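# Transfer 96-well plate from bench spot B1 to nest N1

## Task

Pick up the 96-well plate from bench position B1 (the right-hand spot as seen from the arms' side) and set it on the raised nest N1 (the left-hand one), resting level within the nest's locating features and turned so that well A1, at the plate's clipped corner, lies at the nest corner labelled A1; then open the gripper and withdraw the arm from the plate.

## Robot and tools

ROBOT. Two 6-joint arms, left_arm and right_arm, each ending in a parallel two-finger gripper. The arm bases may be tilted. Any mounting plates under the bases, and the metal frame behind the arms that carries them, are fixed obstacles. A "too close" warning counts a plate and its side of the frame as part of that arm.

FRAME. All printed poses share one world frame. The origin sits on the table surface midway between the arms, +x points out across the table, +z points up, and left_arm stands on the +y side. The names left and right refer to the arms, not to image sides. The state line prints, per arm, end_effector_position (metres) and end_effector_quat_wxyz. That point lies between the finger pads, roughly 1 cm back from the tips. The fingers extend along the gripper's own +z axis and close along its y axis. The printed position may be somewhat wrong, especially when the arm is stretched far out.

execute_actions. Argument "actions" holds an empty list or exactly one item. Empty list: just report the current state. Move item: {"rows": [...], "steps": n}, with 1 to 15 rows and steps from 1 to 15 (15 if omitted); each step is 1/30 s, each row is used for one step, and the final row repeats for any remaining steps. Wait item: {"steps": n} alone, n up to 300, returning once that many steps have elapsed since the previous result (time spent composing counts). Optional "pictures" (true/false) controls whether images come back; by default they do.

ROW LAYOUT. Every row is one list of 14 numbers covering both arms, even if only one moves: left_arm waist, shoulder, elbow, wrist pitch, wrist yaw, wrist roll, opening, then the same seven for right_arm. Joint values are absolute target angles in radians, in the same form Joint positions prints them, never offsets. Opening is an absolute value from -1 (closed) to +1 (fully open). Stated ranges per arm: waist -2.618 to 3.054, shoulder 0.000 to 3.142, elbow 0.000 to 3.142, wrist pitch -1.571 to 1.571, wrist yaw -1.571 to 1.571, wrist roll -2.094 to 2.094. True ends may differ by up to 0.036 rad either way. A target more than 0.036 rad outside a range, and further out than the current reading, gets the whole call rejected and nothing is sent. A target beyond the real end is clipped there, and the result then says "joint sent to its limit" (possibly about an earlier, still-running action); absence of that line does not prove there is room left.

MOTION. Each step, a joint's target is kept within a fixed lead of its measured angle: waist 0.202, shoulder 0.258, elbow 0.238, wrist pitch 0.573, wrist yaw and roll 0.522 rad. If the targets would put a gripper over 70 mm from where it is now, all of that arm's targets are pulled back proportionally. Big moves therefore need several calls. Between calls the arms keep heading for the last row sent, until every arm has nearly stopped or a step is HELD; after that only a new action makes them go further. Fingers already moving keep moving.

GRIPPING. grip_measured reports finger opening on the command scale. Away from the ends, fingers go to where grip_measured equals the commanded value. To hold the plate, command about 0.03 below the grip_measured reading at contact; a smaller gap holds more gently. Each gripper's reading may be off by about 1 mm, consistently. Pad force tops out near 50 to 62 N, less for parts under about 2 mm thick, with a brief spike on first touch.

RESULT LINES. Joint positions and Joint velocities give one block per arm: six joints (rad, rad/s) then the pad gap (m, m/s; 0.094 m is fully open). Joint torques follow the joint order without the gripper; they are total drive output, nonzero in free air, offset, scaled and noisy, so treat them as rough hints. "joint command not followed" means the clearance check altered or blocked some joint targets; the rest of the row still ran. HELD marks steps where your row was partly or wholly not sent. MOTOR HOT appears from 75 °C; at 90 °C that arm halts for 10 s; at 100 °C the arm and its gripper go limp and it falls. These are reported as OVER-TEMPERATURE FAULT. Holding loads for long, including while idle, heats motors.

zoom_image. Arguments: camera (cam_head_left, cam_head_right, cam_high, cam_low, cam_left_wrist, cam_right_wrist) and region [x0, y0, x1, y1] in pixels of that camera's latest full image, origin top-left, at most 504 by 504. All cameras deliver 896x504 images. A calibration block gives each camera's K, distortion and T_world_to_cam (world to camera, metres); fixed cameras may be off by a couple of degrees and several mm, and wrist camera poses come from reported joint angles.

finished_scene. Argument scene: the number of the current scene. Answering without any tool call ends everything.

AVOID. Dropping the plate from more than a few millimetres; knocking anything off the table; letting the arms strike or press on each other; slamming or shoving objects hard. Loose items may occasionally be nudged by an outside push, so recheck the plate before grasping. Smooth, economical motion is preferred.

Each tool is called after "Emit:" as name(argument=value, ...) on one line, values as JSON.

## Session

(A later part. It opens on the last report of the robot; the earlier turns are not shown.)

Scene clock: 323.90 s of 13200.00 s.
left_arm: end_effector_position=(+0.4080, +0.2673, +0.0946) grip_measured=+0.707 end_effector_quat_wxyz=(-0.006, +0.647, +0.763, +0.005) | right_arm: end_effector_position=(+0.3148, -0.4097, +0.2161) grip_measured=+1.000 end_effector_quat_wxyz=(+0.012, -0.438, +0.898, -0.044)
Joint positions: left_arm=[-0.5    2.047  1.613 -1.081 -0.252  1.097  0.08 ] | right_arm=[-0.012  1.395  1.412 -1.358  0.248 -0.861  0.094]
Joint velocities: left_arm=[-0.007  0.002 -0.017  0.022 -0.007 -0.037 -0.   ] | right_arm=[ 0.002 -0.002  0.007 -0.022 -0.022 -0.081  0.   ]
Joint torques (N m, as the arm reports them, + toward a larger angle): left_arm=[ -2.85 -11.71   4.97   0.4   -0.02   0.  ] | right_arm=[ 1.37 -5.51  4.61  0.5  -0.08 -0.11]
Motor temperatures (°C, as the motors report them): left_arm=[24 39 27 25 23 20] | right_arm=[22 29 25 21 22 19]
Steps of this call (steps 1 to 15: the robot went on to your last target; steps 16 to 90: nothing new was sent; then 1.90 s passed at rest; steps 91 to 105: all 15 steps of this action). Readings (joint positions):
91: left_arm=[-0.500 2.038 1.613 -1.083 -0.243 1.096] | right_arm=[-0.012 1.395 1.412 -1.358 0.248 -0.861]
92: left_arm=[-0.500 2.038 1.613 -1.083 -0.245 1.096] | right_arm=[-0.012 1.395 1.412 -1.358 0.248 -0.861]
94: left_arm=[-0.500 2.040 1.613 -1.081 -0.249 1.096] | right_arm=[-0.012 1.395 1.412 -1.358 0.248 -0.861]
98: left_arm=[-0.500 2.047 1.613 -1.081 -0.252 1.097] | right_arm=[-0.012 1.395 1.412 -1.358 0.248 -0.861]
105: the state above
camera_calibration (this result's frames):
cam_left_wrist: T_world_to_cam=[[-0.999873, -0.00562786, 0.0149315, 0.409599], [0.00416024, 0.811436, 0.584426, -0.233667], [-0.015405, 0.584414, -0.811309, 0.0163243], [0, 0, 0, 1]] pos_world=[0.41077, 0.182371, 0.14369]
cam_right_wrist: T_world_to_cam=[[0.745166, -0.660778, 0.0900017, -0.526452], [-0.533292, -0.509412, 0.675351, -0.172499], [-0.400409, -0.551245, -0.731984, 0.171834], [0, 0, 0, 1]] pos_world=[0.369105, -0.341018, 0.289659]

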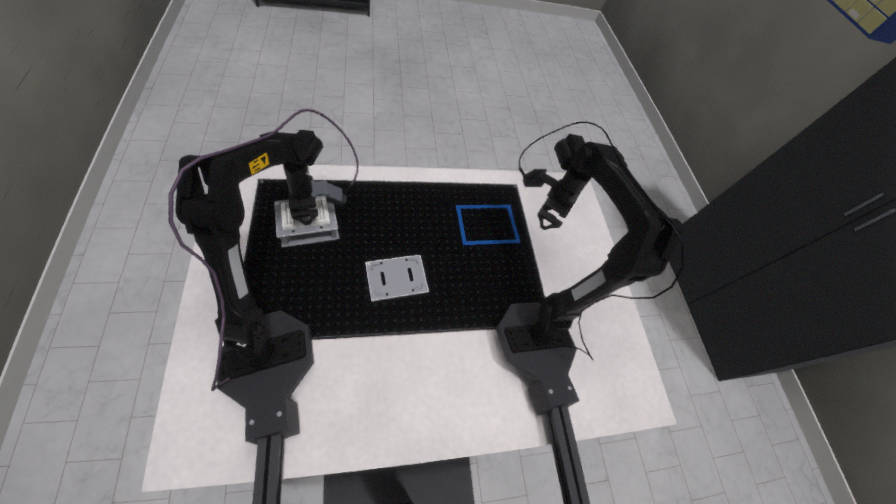

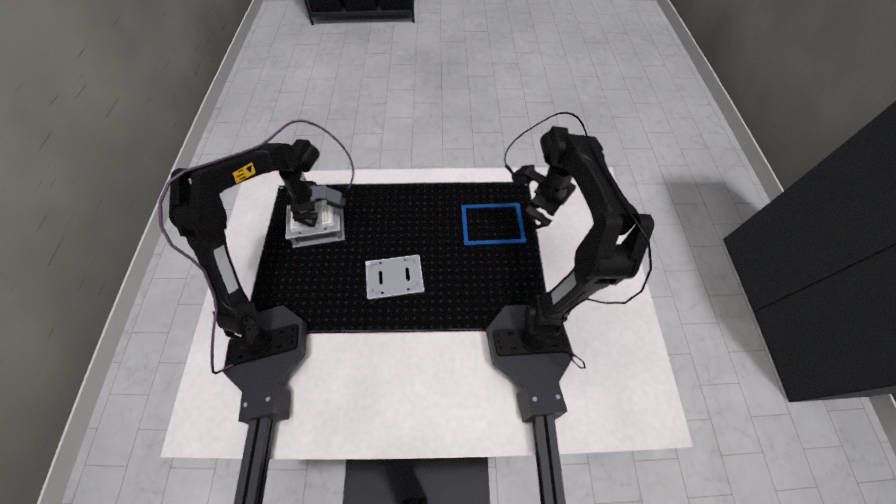

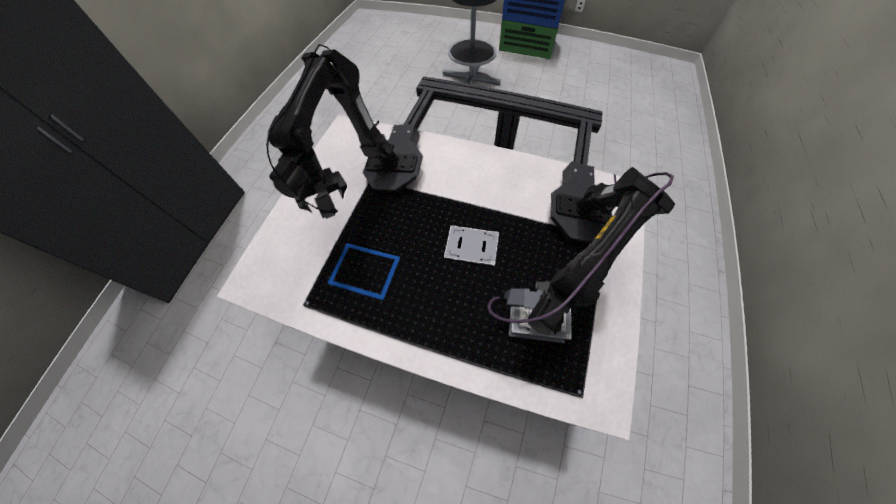

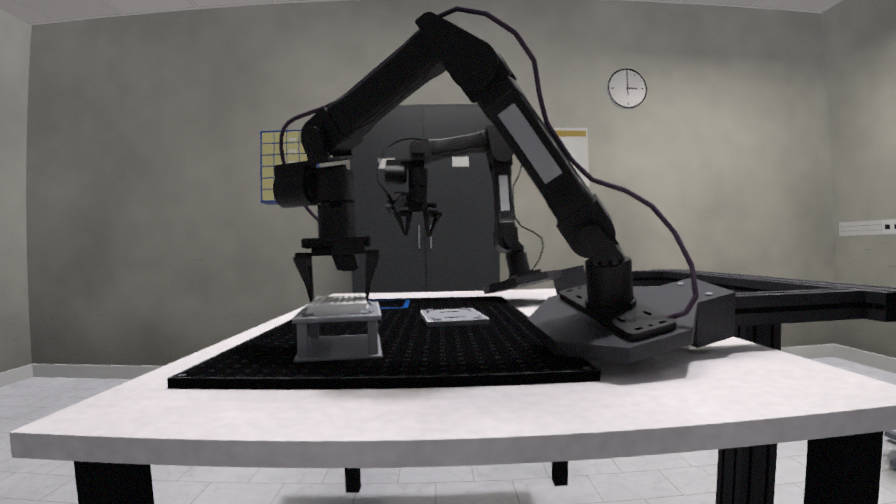

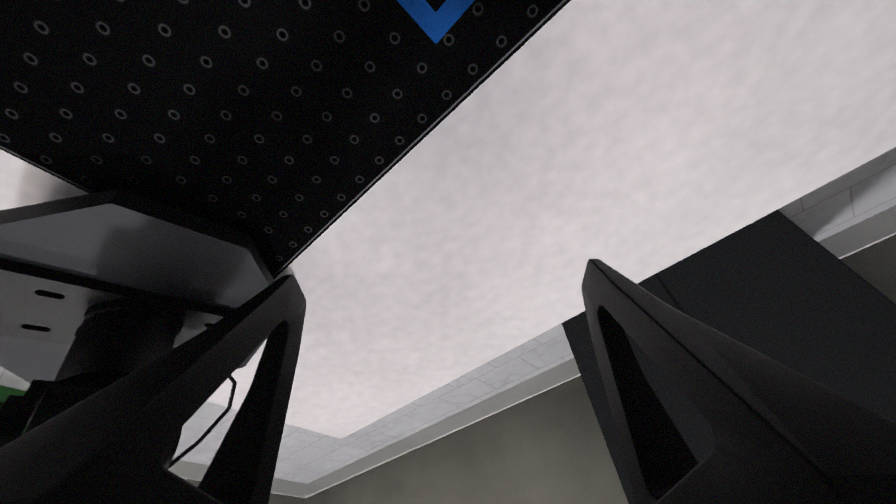

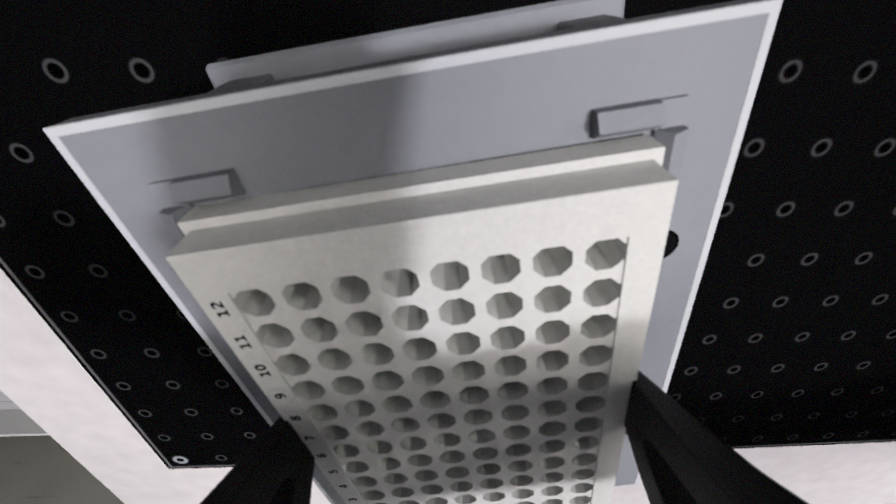

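Release and lift.

Emit:
execute_actions(actions=[{"rows":[[-0.5,2.04,1.61,-1.075,-0.25,1.096,0.675,0,1.4,1.4,-1.35,0.235,-0.87,1],[-0.5,2.04,1.61,-1.075,-0.25,1.096,0.71,0,1.4,1.4,-1.35,0.235,-0.87,1],[-0.5,2.04,1.61,-1.075,-0.25,1.096,0.74,0,1.4,1.4,-1.35,0.235,-0.87,1],[-0.5,2.04,1.61,-1.075,-0.25,1.096,0.78,0,1.4,1.4,-1.35,0.235,-0.87,1],[-0.5,2.04,1.61,-1.075,-0.25,1.096,1,0,1.4,1.4,-1.35,0.235,-0.87,1],[-0.5,2.04,1.61,-1.075,-0.25,1.096,1,0,1.4,1.4,-1.35,0.235,-0.87,1],[-0.5,2.04,1.61,-1.075,-0.25,1.096,1,0,1.4,1.4,-1.35,0.235,-0.87,1],[-0.5,2.02,1.61,-1.1,-0.25,1.096,1,0,1.4,1.4,-1.35,0.235,-0.87,1],[-0.5,2.0,1.61,-1.11,-0.25,1.096,1,0,1.4,1.4,-1.35,0.235,-0.87,1],[-0.5,1.98,1.61,-1.12,-0.25,1.096,1,0,1.4,1.4,-1.35,0.235,-0.87,1],[-0.5,1.95,1.61,-1.13,-0.25,1.096,1,0,1.4,1.4,-1.35,0.235,-0.87,1],[-0.5,1.91,1.61,-1.14,-0.25,1.096,1,0,1.4,1.4,-1.35,0.235,-0.87,1],[-0.5,1.87,1.61,-1.15,-0.25,1.096,1,0,1.4,1.4,-1.35,0.235,-0.87,1],[-0.5,1.83,1.61,-1.15,-0.25,1.096,1,0,1.4,1.4,-1.35,0.235,-0.87,1],[-0.5,1.8,1.61,-1.15,-0.25,1.096,1,0,1.4,1.4,-1.35,0.235,-0.87,1]]}], pictures=false)

Emit:
execute_actions(actions=[{"rows":[[0,1.571,1.571,-1.0,0,0,1,0,1.4,1.4,-1.35,0.235,-0.87,1]]}], pictures=false)

Emit:
execute_actions(actions=[{"steps":15}])

Emit:
zoom_image(camera="cam_low", region=[285, 270, 395, 340])

Emit:
zoom_image(camera="cam_right_wrist", region=[520, 170, 840, 430])

Scene clock: 340.83 s of 13200.00 s.
left_arm: end_effector_position=(+0.4073, +0.2793, +0.1400) grip_measured=+1.000 end_effector_quat_wxyz=(+0.031, +0.639, +0.769, +0.021) | right_arm: end_effector_position=(+0.3148, -0.4097, +0.2161) grip_measured=+1.000 end_effector_quat_wxyz=(+0.012, -0.438, +0.898, -0.044)
Joint positions: left_arm=[-0.5    1.916  1.604 -1.118 -0.253  1.098  0.094] | right_arm=[-0.012  1.395  1.412 -1.358  0.248 -0.861  0.094]
Joint velocities: left_arm=[ 0.017 -1.15  -0.002 -0.066  0.022  0.037  0.   ] | right_arm=[-0.007 -0.002 -0.017 -0.007  0.037 -0.066  0.   ]
Joint torques (N m, as the arm reports them, + toward a larger angle): left_arm=[ -2.64 -15.87   5.75   0.35   0.03   0.  ] | right_arm=[ 1.37 -5.43  4.61  0.52 -0.1  -0.13]
Motor temperatures (°C, as the motors report them): left_arm=[24 38 27 25 23 20] | right_arm=[22 29 25 21 22 19]
Steps of this call (steps 1 to 15: the robot went on to your last target; steps 16 to 90: nothing new was sent; then 13.43 s passed at rest; steps 91 to 105: all 15 steps of this action). Readings (joint positions):
91: left_arm=[-0.500 2.047 1.613 -1.081 -0.252 1.097] | right_arm=[-0.012 1.395 1.412 -1.358 0.248 -0.861]
92: left_arm=[-0.500 2.047 1.613 -1.081 -0.252 1.097] | right_arm=[-0.012 1.395 1.412 -1.358 0.248 -0.861]
94: left_arm=[-0.500 2.047 1.613 -1.081 -0.252 1.098] | right_arm=[-0.012 1.395 1.412 -1.358 0.248 -0.861]
98: left_arm=[-0.500 2.047 1.613 -1.081 -0.253 1.098] | right_arm=[-0.012 1.395 1.412 -1.358 0.248 -0.861]
105: the state above

Scene clock: 341.33 s of 13200.00 s.
left_arm: end_effector_position=(+0.4235, +0.4713, +0.2333) grip_measured=+1.000 end_effector_quat_wxyz=(+0.214, -0.086, +0.973, -0.034) | right_arm: end_effector_position=(+0.3148, -0.4097, +0.2161) grip_measured=+1.000 end_effector_quat_wxyz=(+0.012, -0.438, +0.898, -0.044)
Joint positions: left_arm=[ 0.021  1.564  1.581 -0.996 -0.037  0.091  0.094] | right_arm=[-0.012  1.395  1.412 -1.358  0.248 -0.861  0.094]
Joint velocities: left_arm=[-0.237  0.042 -0.032 -0.066  0.212 -0.608  0.   ] | right_arm=[ 0.002 -0.002 -0.012 -0.022 -0.007  0.022  0.   ]
Joint torques (N m, as the arm reports them, + toward a larger angle): left_arm=[-1.86 -9.65  5.43  0.93  0.17 -0.03] | right_arm=[ 1.41 -5.33  4.65  0.49 -0.07 -0.1 ]
Motor temperatures (°C, as the motors report them): left_arm=[24 38 27 25 23 20] | right_arm=[22 29 25 21 22 19]
Steps of this call (steps 1 to 15: all 15 steps of this action). Readings (joint positions):
1: left_arm=[-0.486 1.868 1.598 -1.110 -0.220 1.039] | right_arm=[-0.012 1.395 1.412 -1.358 0.248 -0.861]
2: left_arm=[-0.460 1.817 1.591 -1.095 -0.184 0.972] | right_arm=[-0.012 1.395 1.412 -1.358 0.248 -0.861]
4: left_arm=[-0.373 1.715 1.588 -1.069 -0.132 0.829] | right_arm=[-0.012 1.395 1.412 -1.358 0.248 -0.861]
8: left_arm=[-0.098 1.568 1.588 -1.009 -0.058 0.441] | right_arm=[-0.012 1.395 1.412 -1.358 0.248 -0.861]
15: the state above

Scene clock: 341.83 s of 13200.00 s.
left_arm: end_effector_position=(+0.4257, +0.4607, +0.2334) grip_measured=+1.000 end_effector_quat_wxyz=(+0.213, -0.117, +0.968, -0.058) | right_arm: end_effector_position=(+0.3148, -0.4097, +0.2161) grip_measured=+1.000 end_effector_quat_wxyz=(+0.012, -0.438, +0.898, -0.044)
Joint positions: left_arm=[ 0.006  1.567  1.579 -0.996 -0.012  0.007  0.094] | right_arm=[-0.012  1.395  1.412 -1.358  0.248 -0.861  0.094]
Joint velocities: left_arm=[ 0.012 -0.007 -0.007 -0.022  0.022  0.007  0.   ] | right_arm=[-0.012 -0.007  0.002 -0.022  0.007 -0.007  0.   ]
Joint torques (N m, as the arm reports them, + toward a larger angle): left_arm=[-2.01 -9.6   5.47  0.93  0.27 -0.03] | right_arm=[ 1.5  -5.38  4.65  0.49 -0.12 -0.1 ]
Motor temperatures (°C, as the motors report them): left_arm=[24 38 27 25 23 20] | right_arm=[22 29 25 21 22 19]
Steps of this call (steps 1 to 15: the robot went on to your last target). Readings (joint positions):
1: left_arm=[0.014 1.565 1.580 -0.996 -0.031 0.074] | right_arm=[-0.012 1.395 1.412 -1.358 0.248 -0.861]
2: left_arm=[0.009 1.566 1.579 -0.996 -0.025 0.060] | right_arm=[-0.012 1.395 1.412 -1.358 0.248 -0.861]
4: left_arm=[0.006 1.567 1.579 -0.996 -0.018 0.040] | right_arm=[-0.012 1.395 1.412 -1.358 0.248 -0.861]
8: left_arm=[0.006 1.567 1.579 -0.996 -0.014 0.018] | right_arm=[-0.012 1.395 1.412 -1.358 0.248 -0.861]
15: the state above
camera_calibration (this result's frames):
cam_left_wrist: T_world_to_cam=[[0.0541405, -0.992611, 0.108596, 0.410468], [-0.984595, -0.03496, 0.171321, 0.435452], [-0.166259, -0.116199, -0.979212, 0.442366], [0, 0, 0, 1]] pos_world=[0.480068, 0.474061, 0.313993]
cam_right_wrist: T_world_to_cam=[[0.745166, -0.660778, 0.0900017, -0.526452], [-0.533292, -0.509412, 0.675351, -0.172499], [-0.400409, -0.551245, -0.731984, 0.171834], [0, 0, 0, 1]] pos_world=[0.369105, -0.341018, 0.289659]

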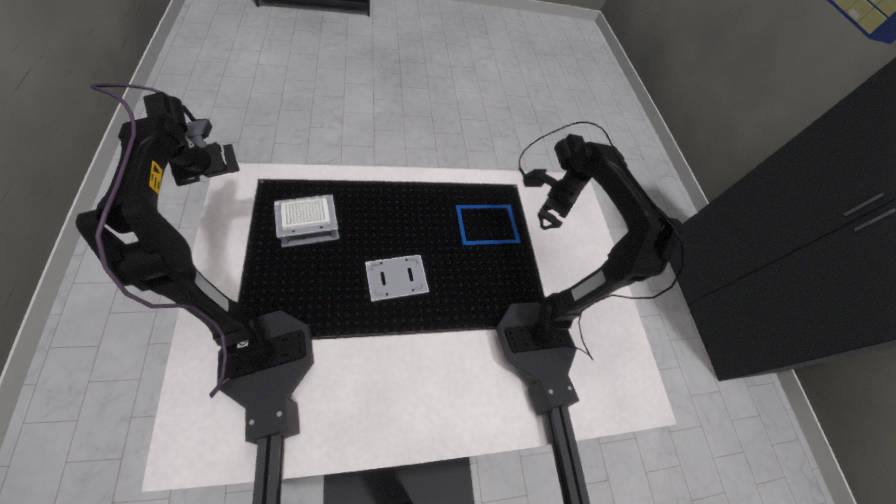

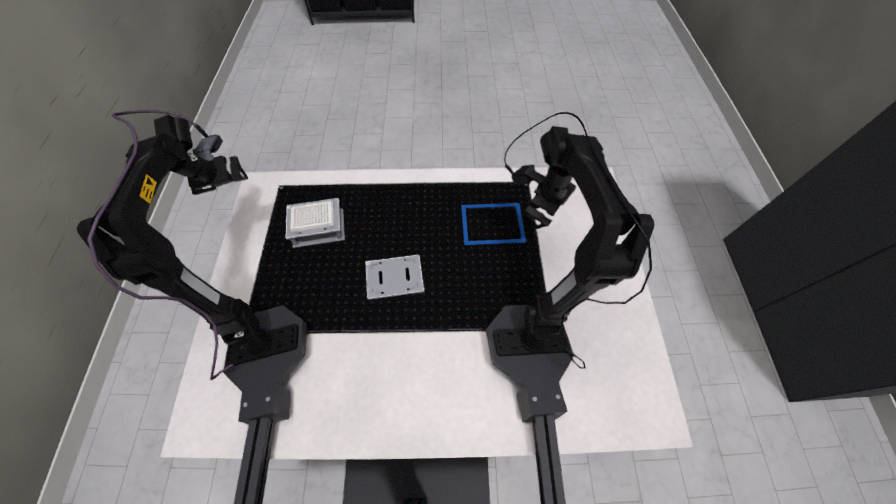

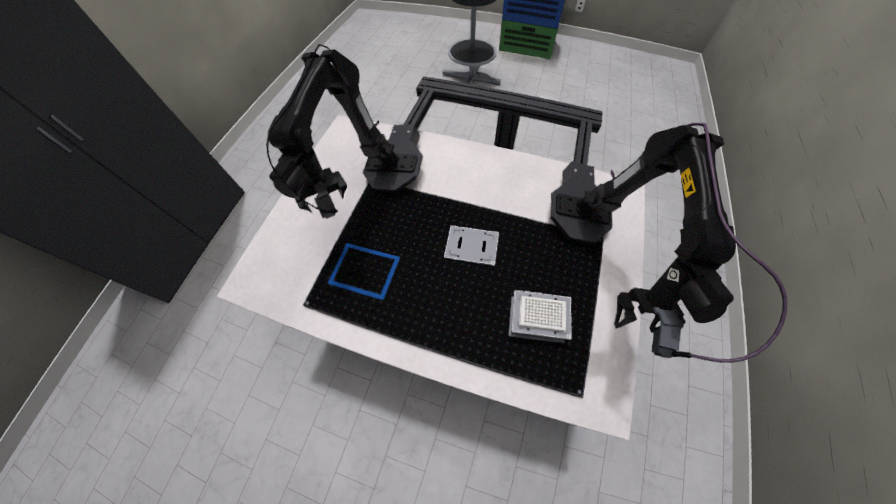

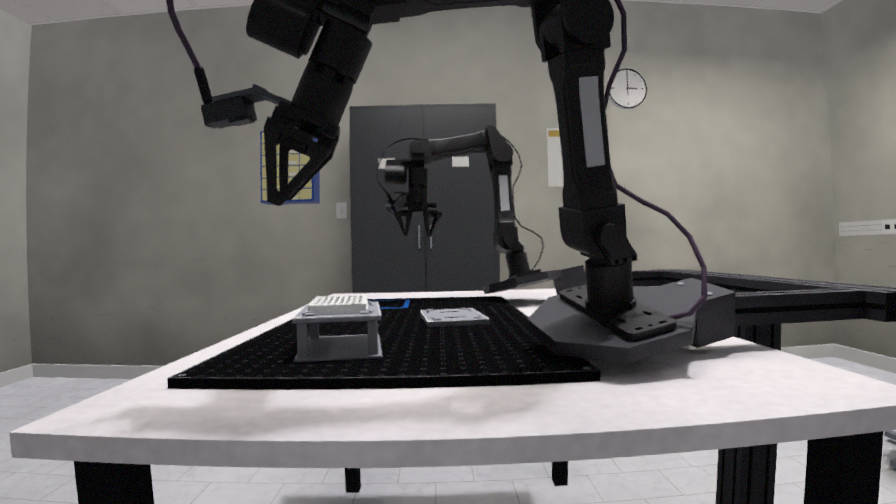

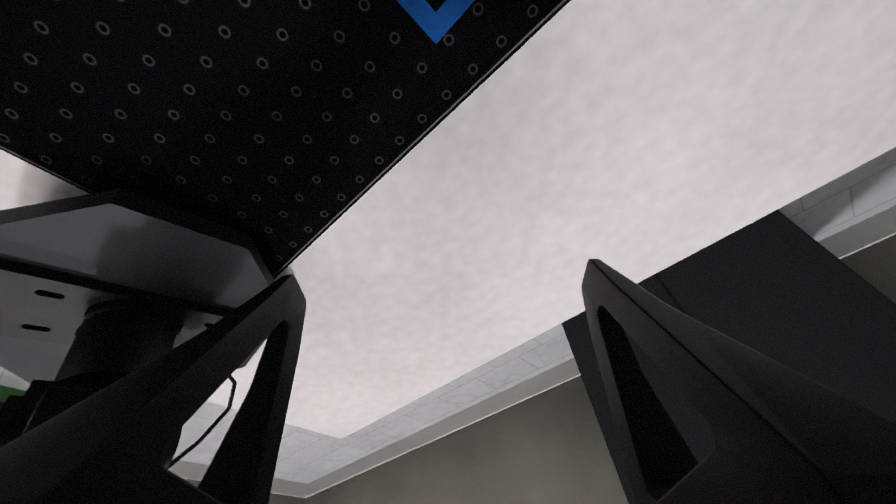

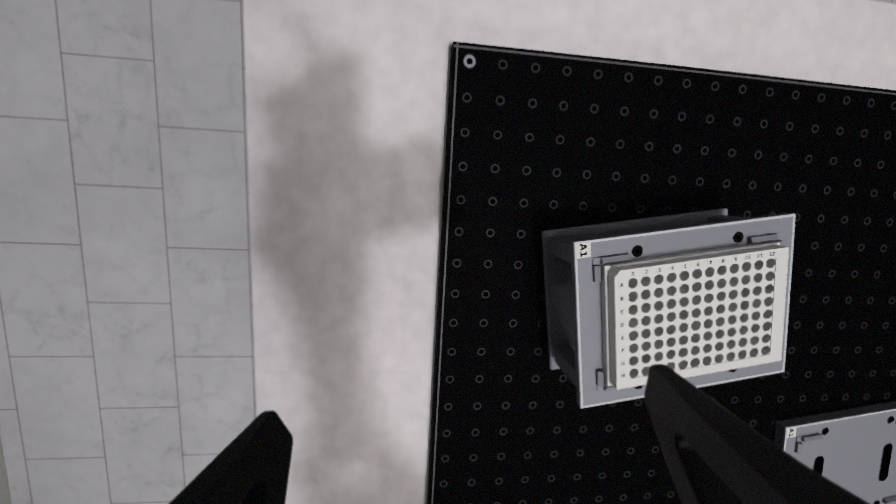

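Region (285, 270, 395, 340) of cam_low's 896x504 image, scaled by 4.582, with more detail than that image has; it fills the top 321 rows of this view, and the rest is white.

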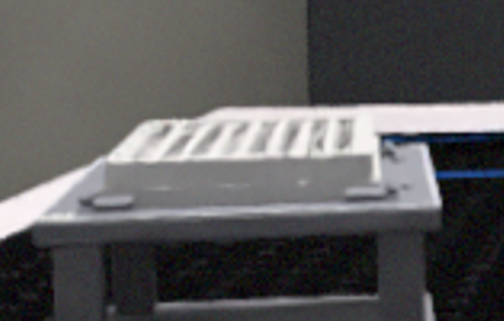

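Region (520, 170, 840, 430) of cam_right_wrist's 896x504 image, scaled by 1.575, with more detail than that image has; it fills the top 410 rows of this view, and the rest is white.

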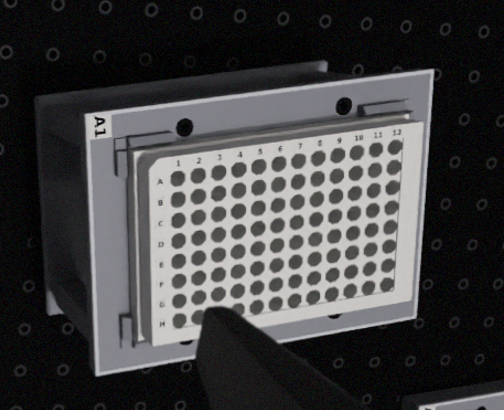

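Emit:
zoom_image(camera="cam_head_right", region=[275, 190, 355, 255])

Region (275, 190, 355, 255) of cam_head_right's 896x504 image, scaled by 6.300, with more detail than that image has; it fills the top 410 rows of this view, and the rest is white.

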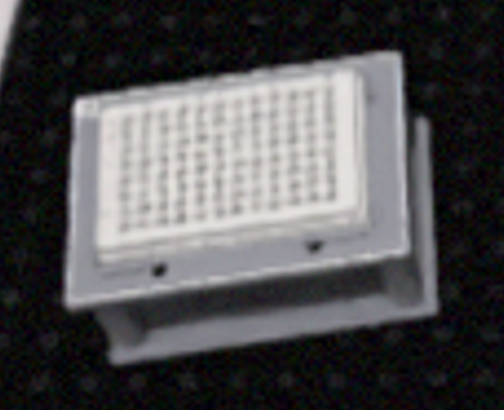

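Emit:
finished_scene(scene=1)

The scene is finished: the task was done.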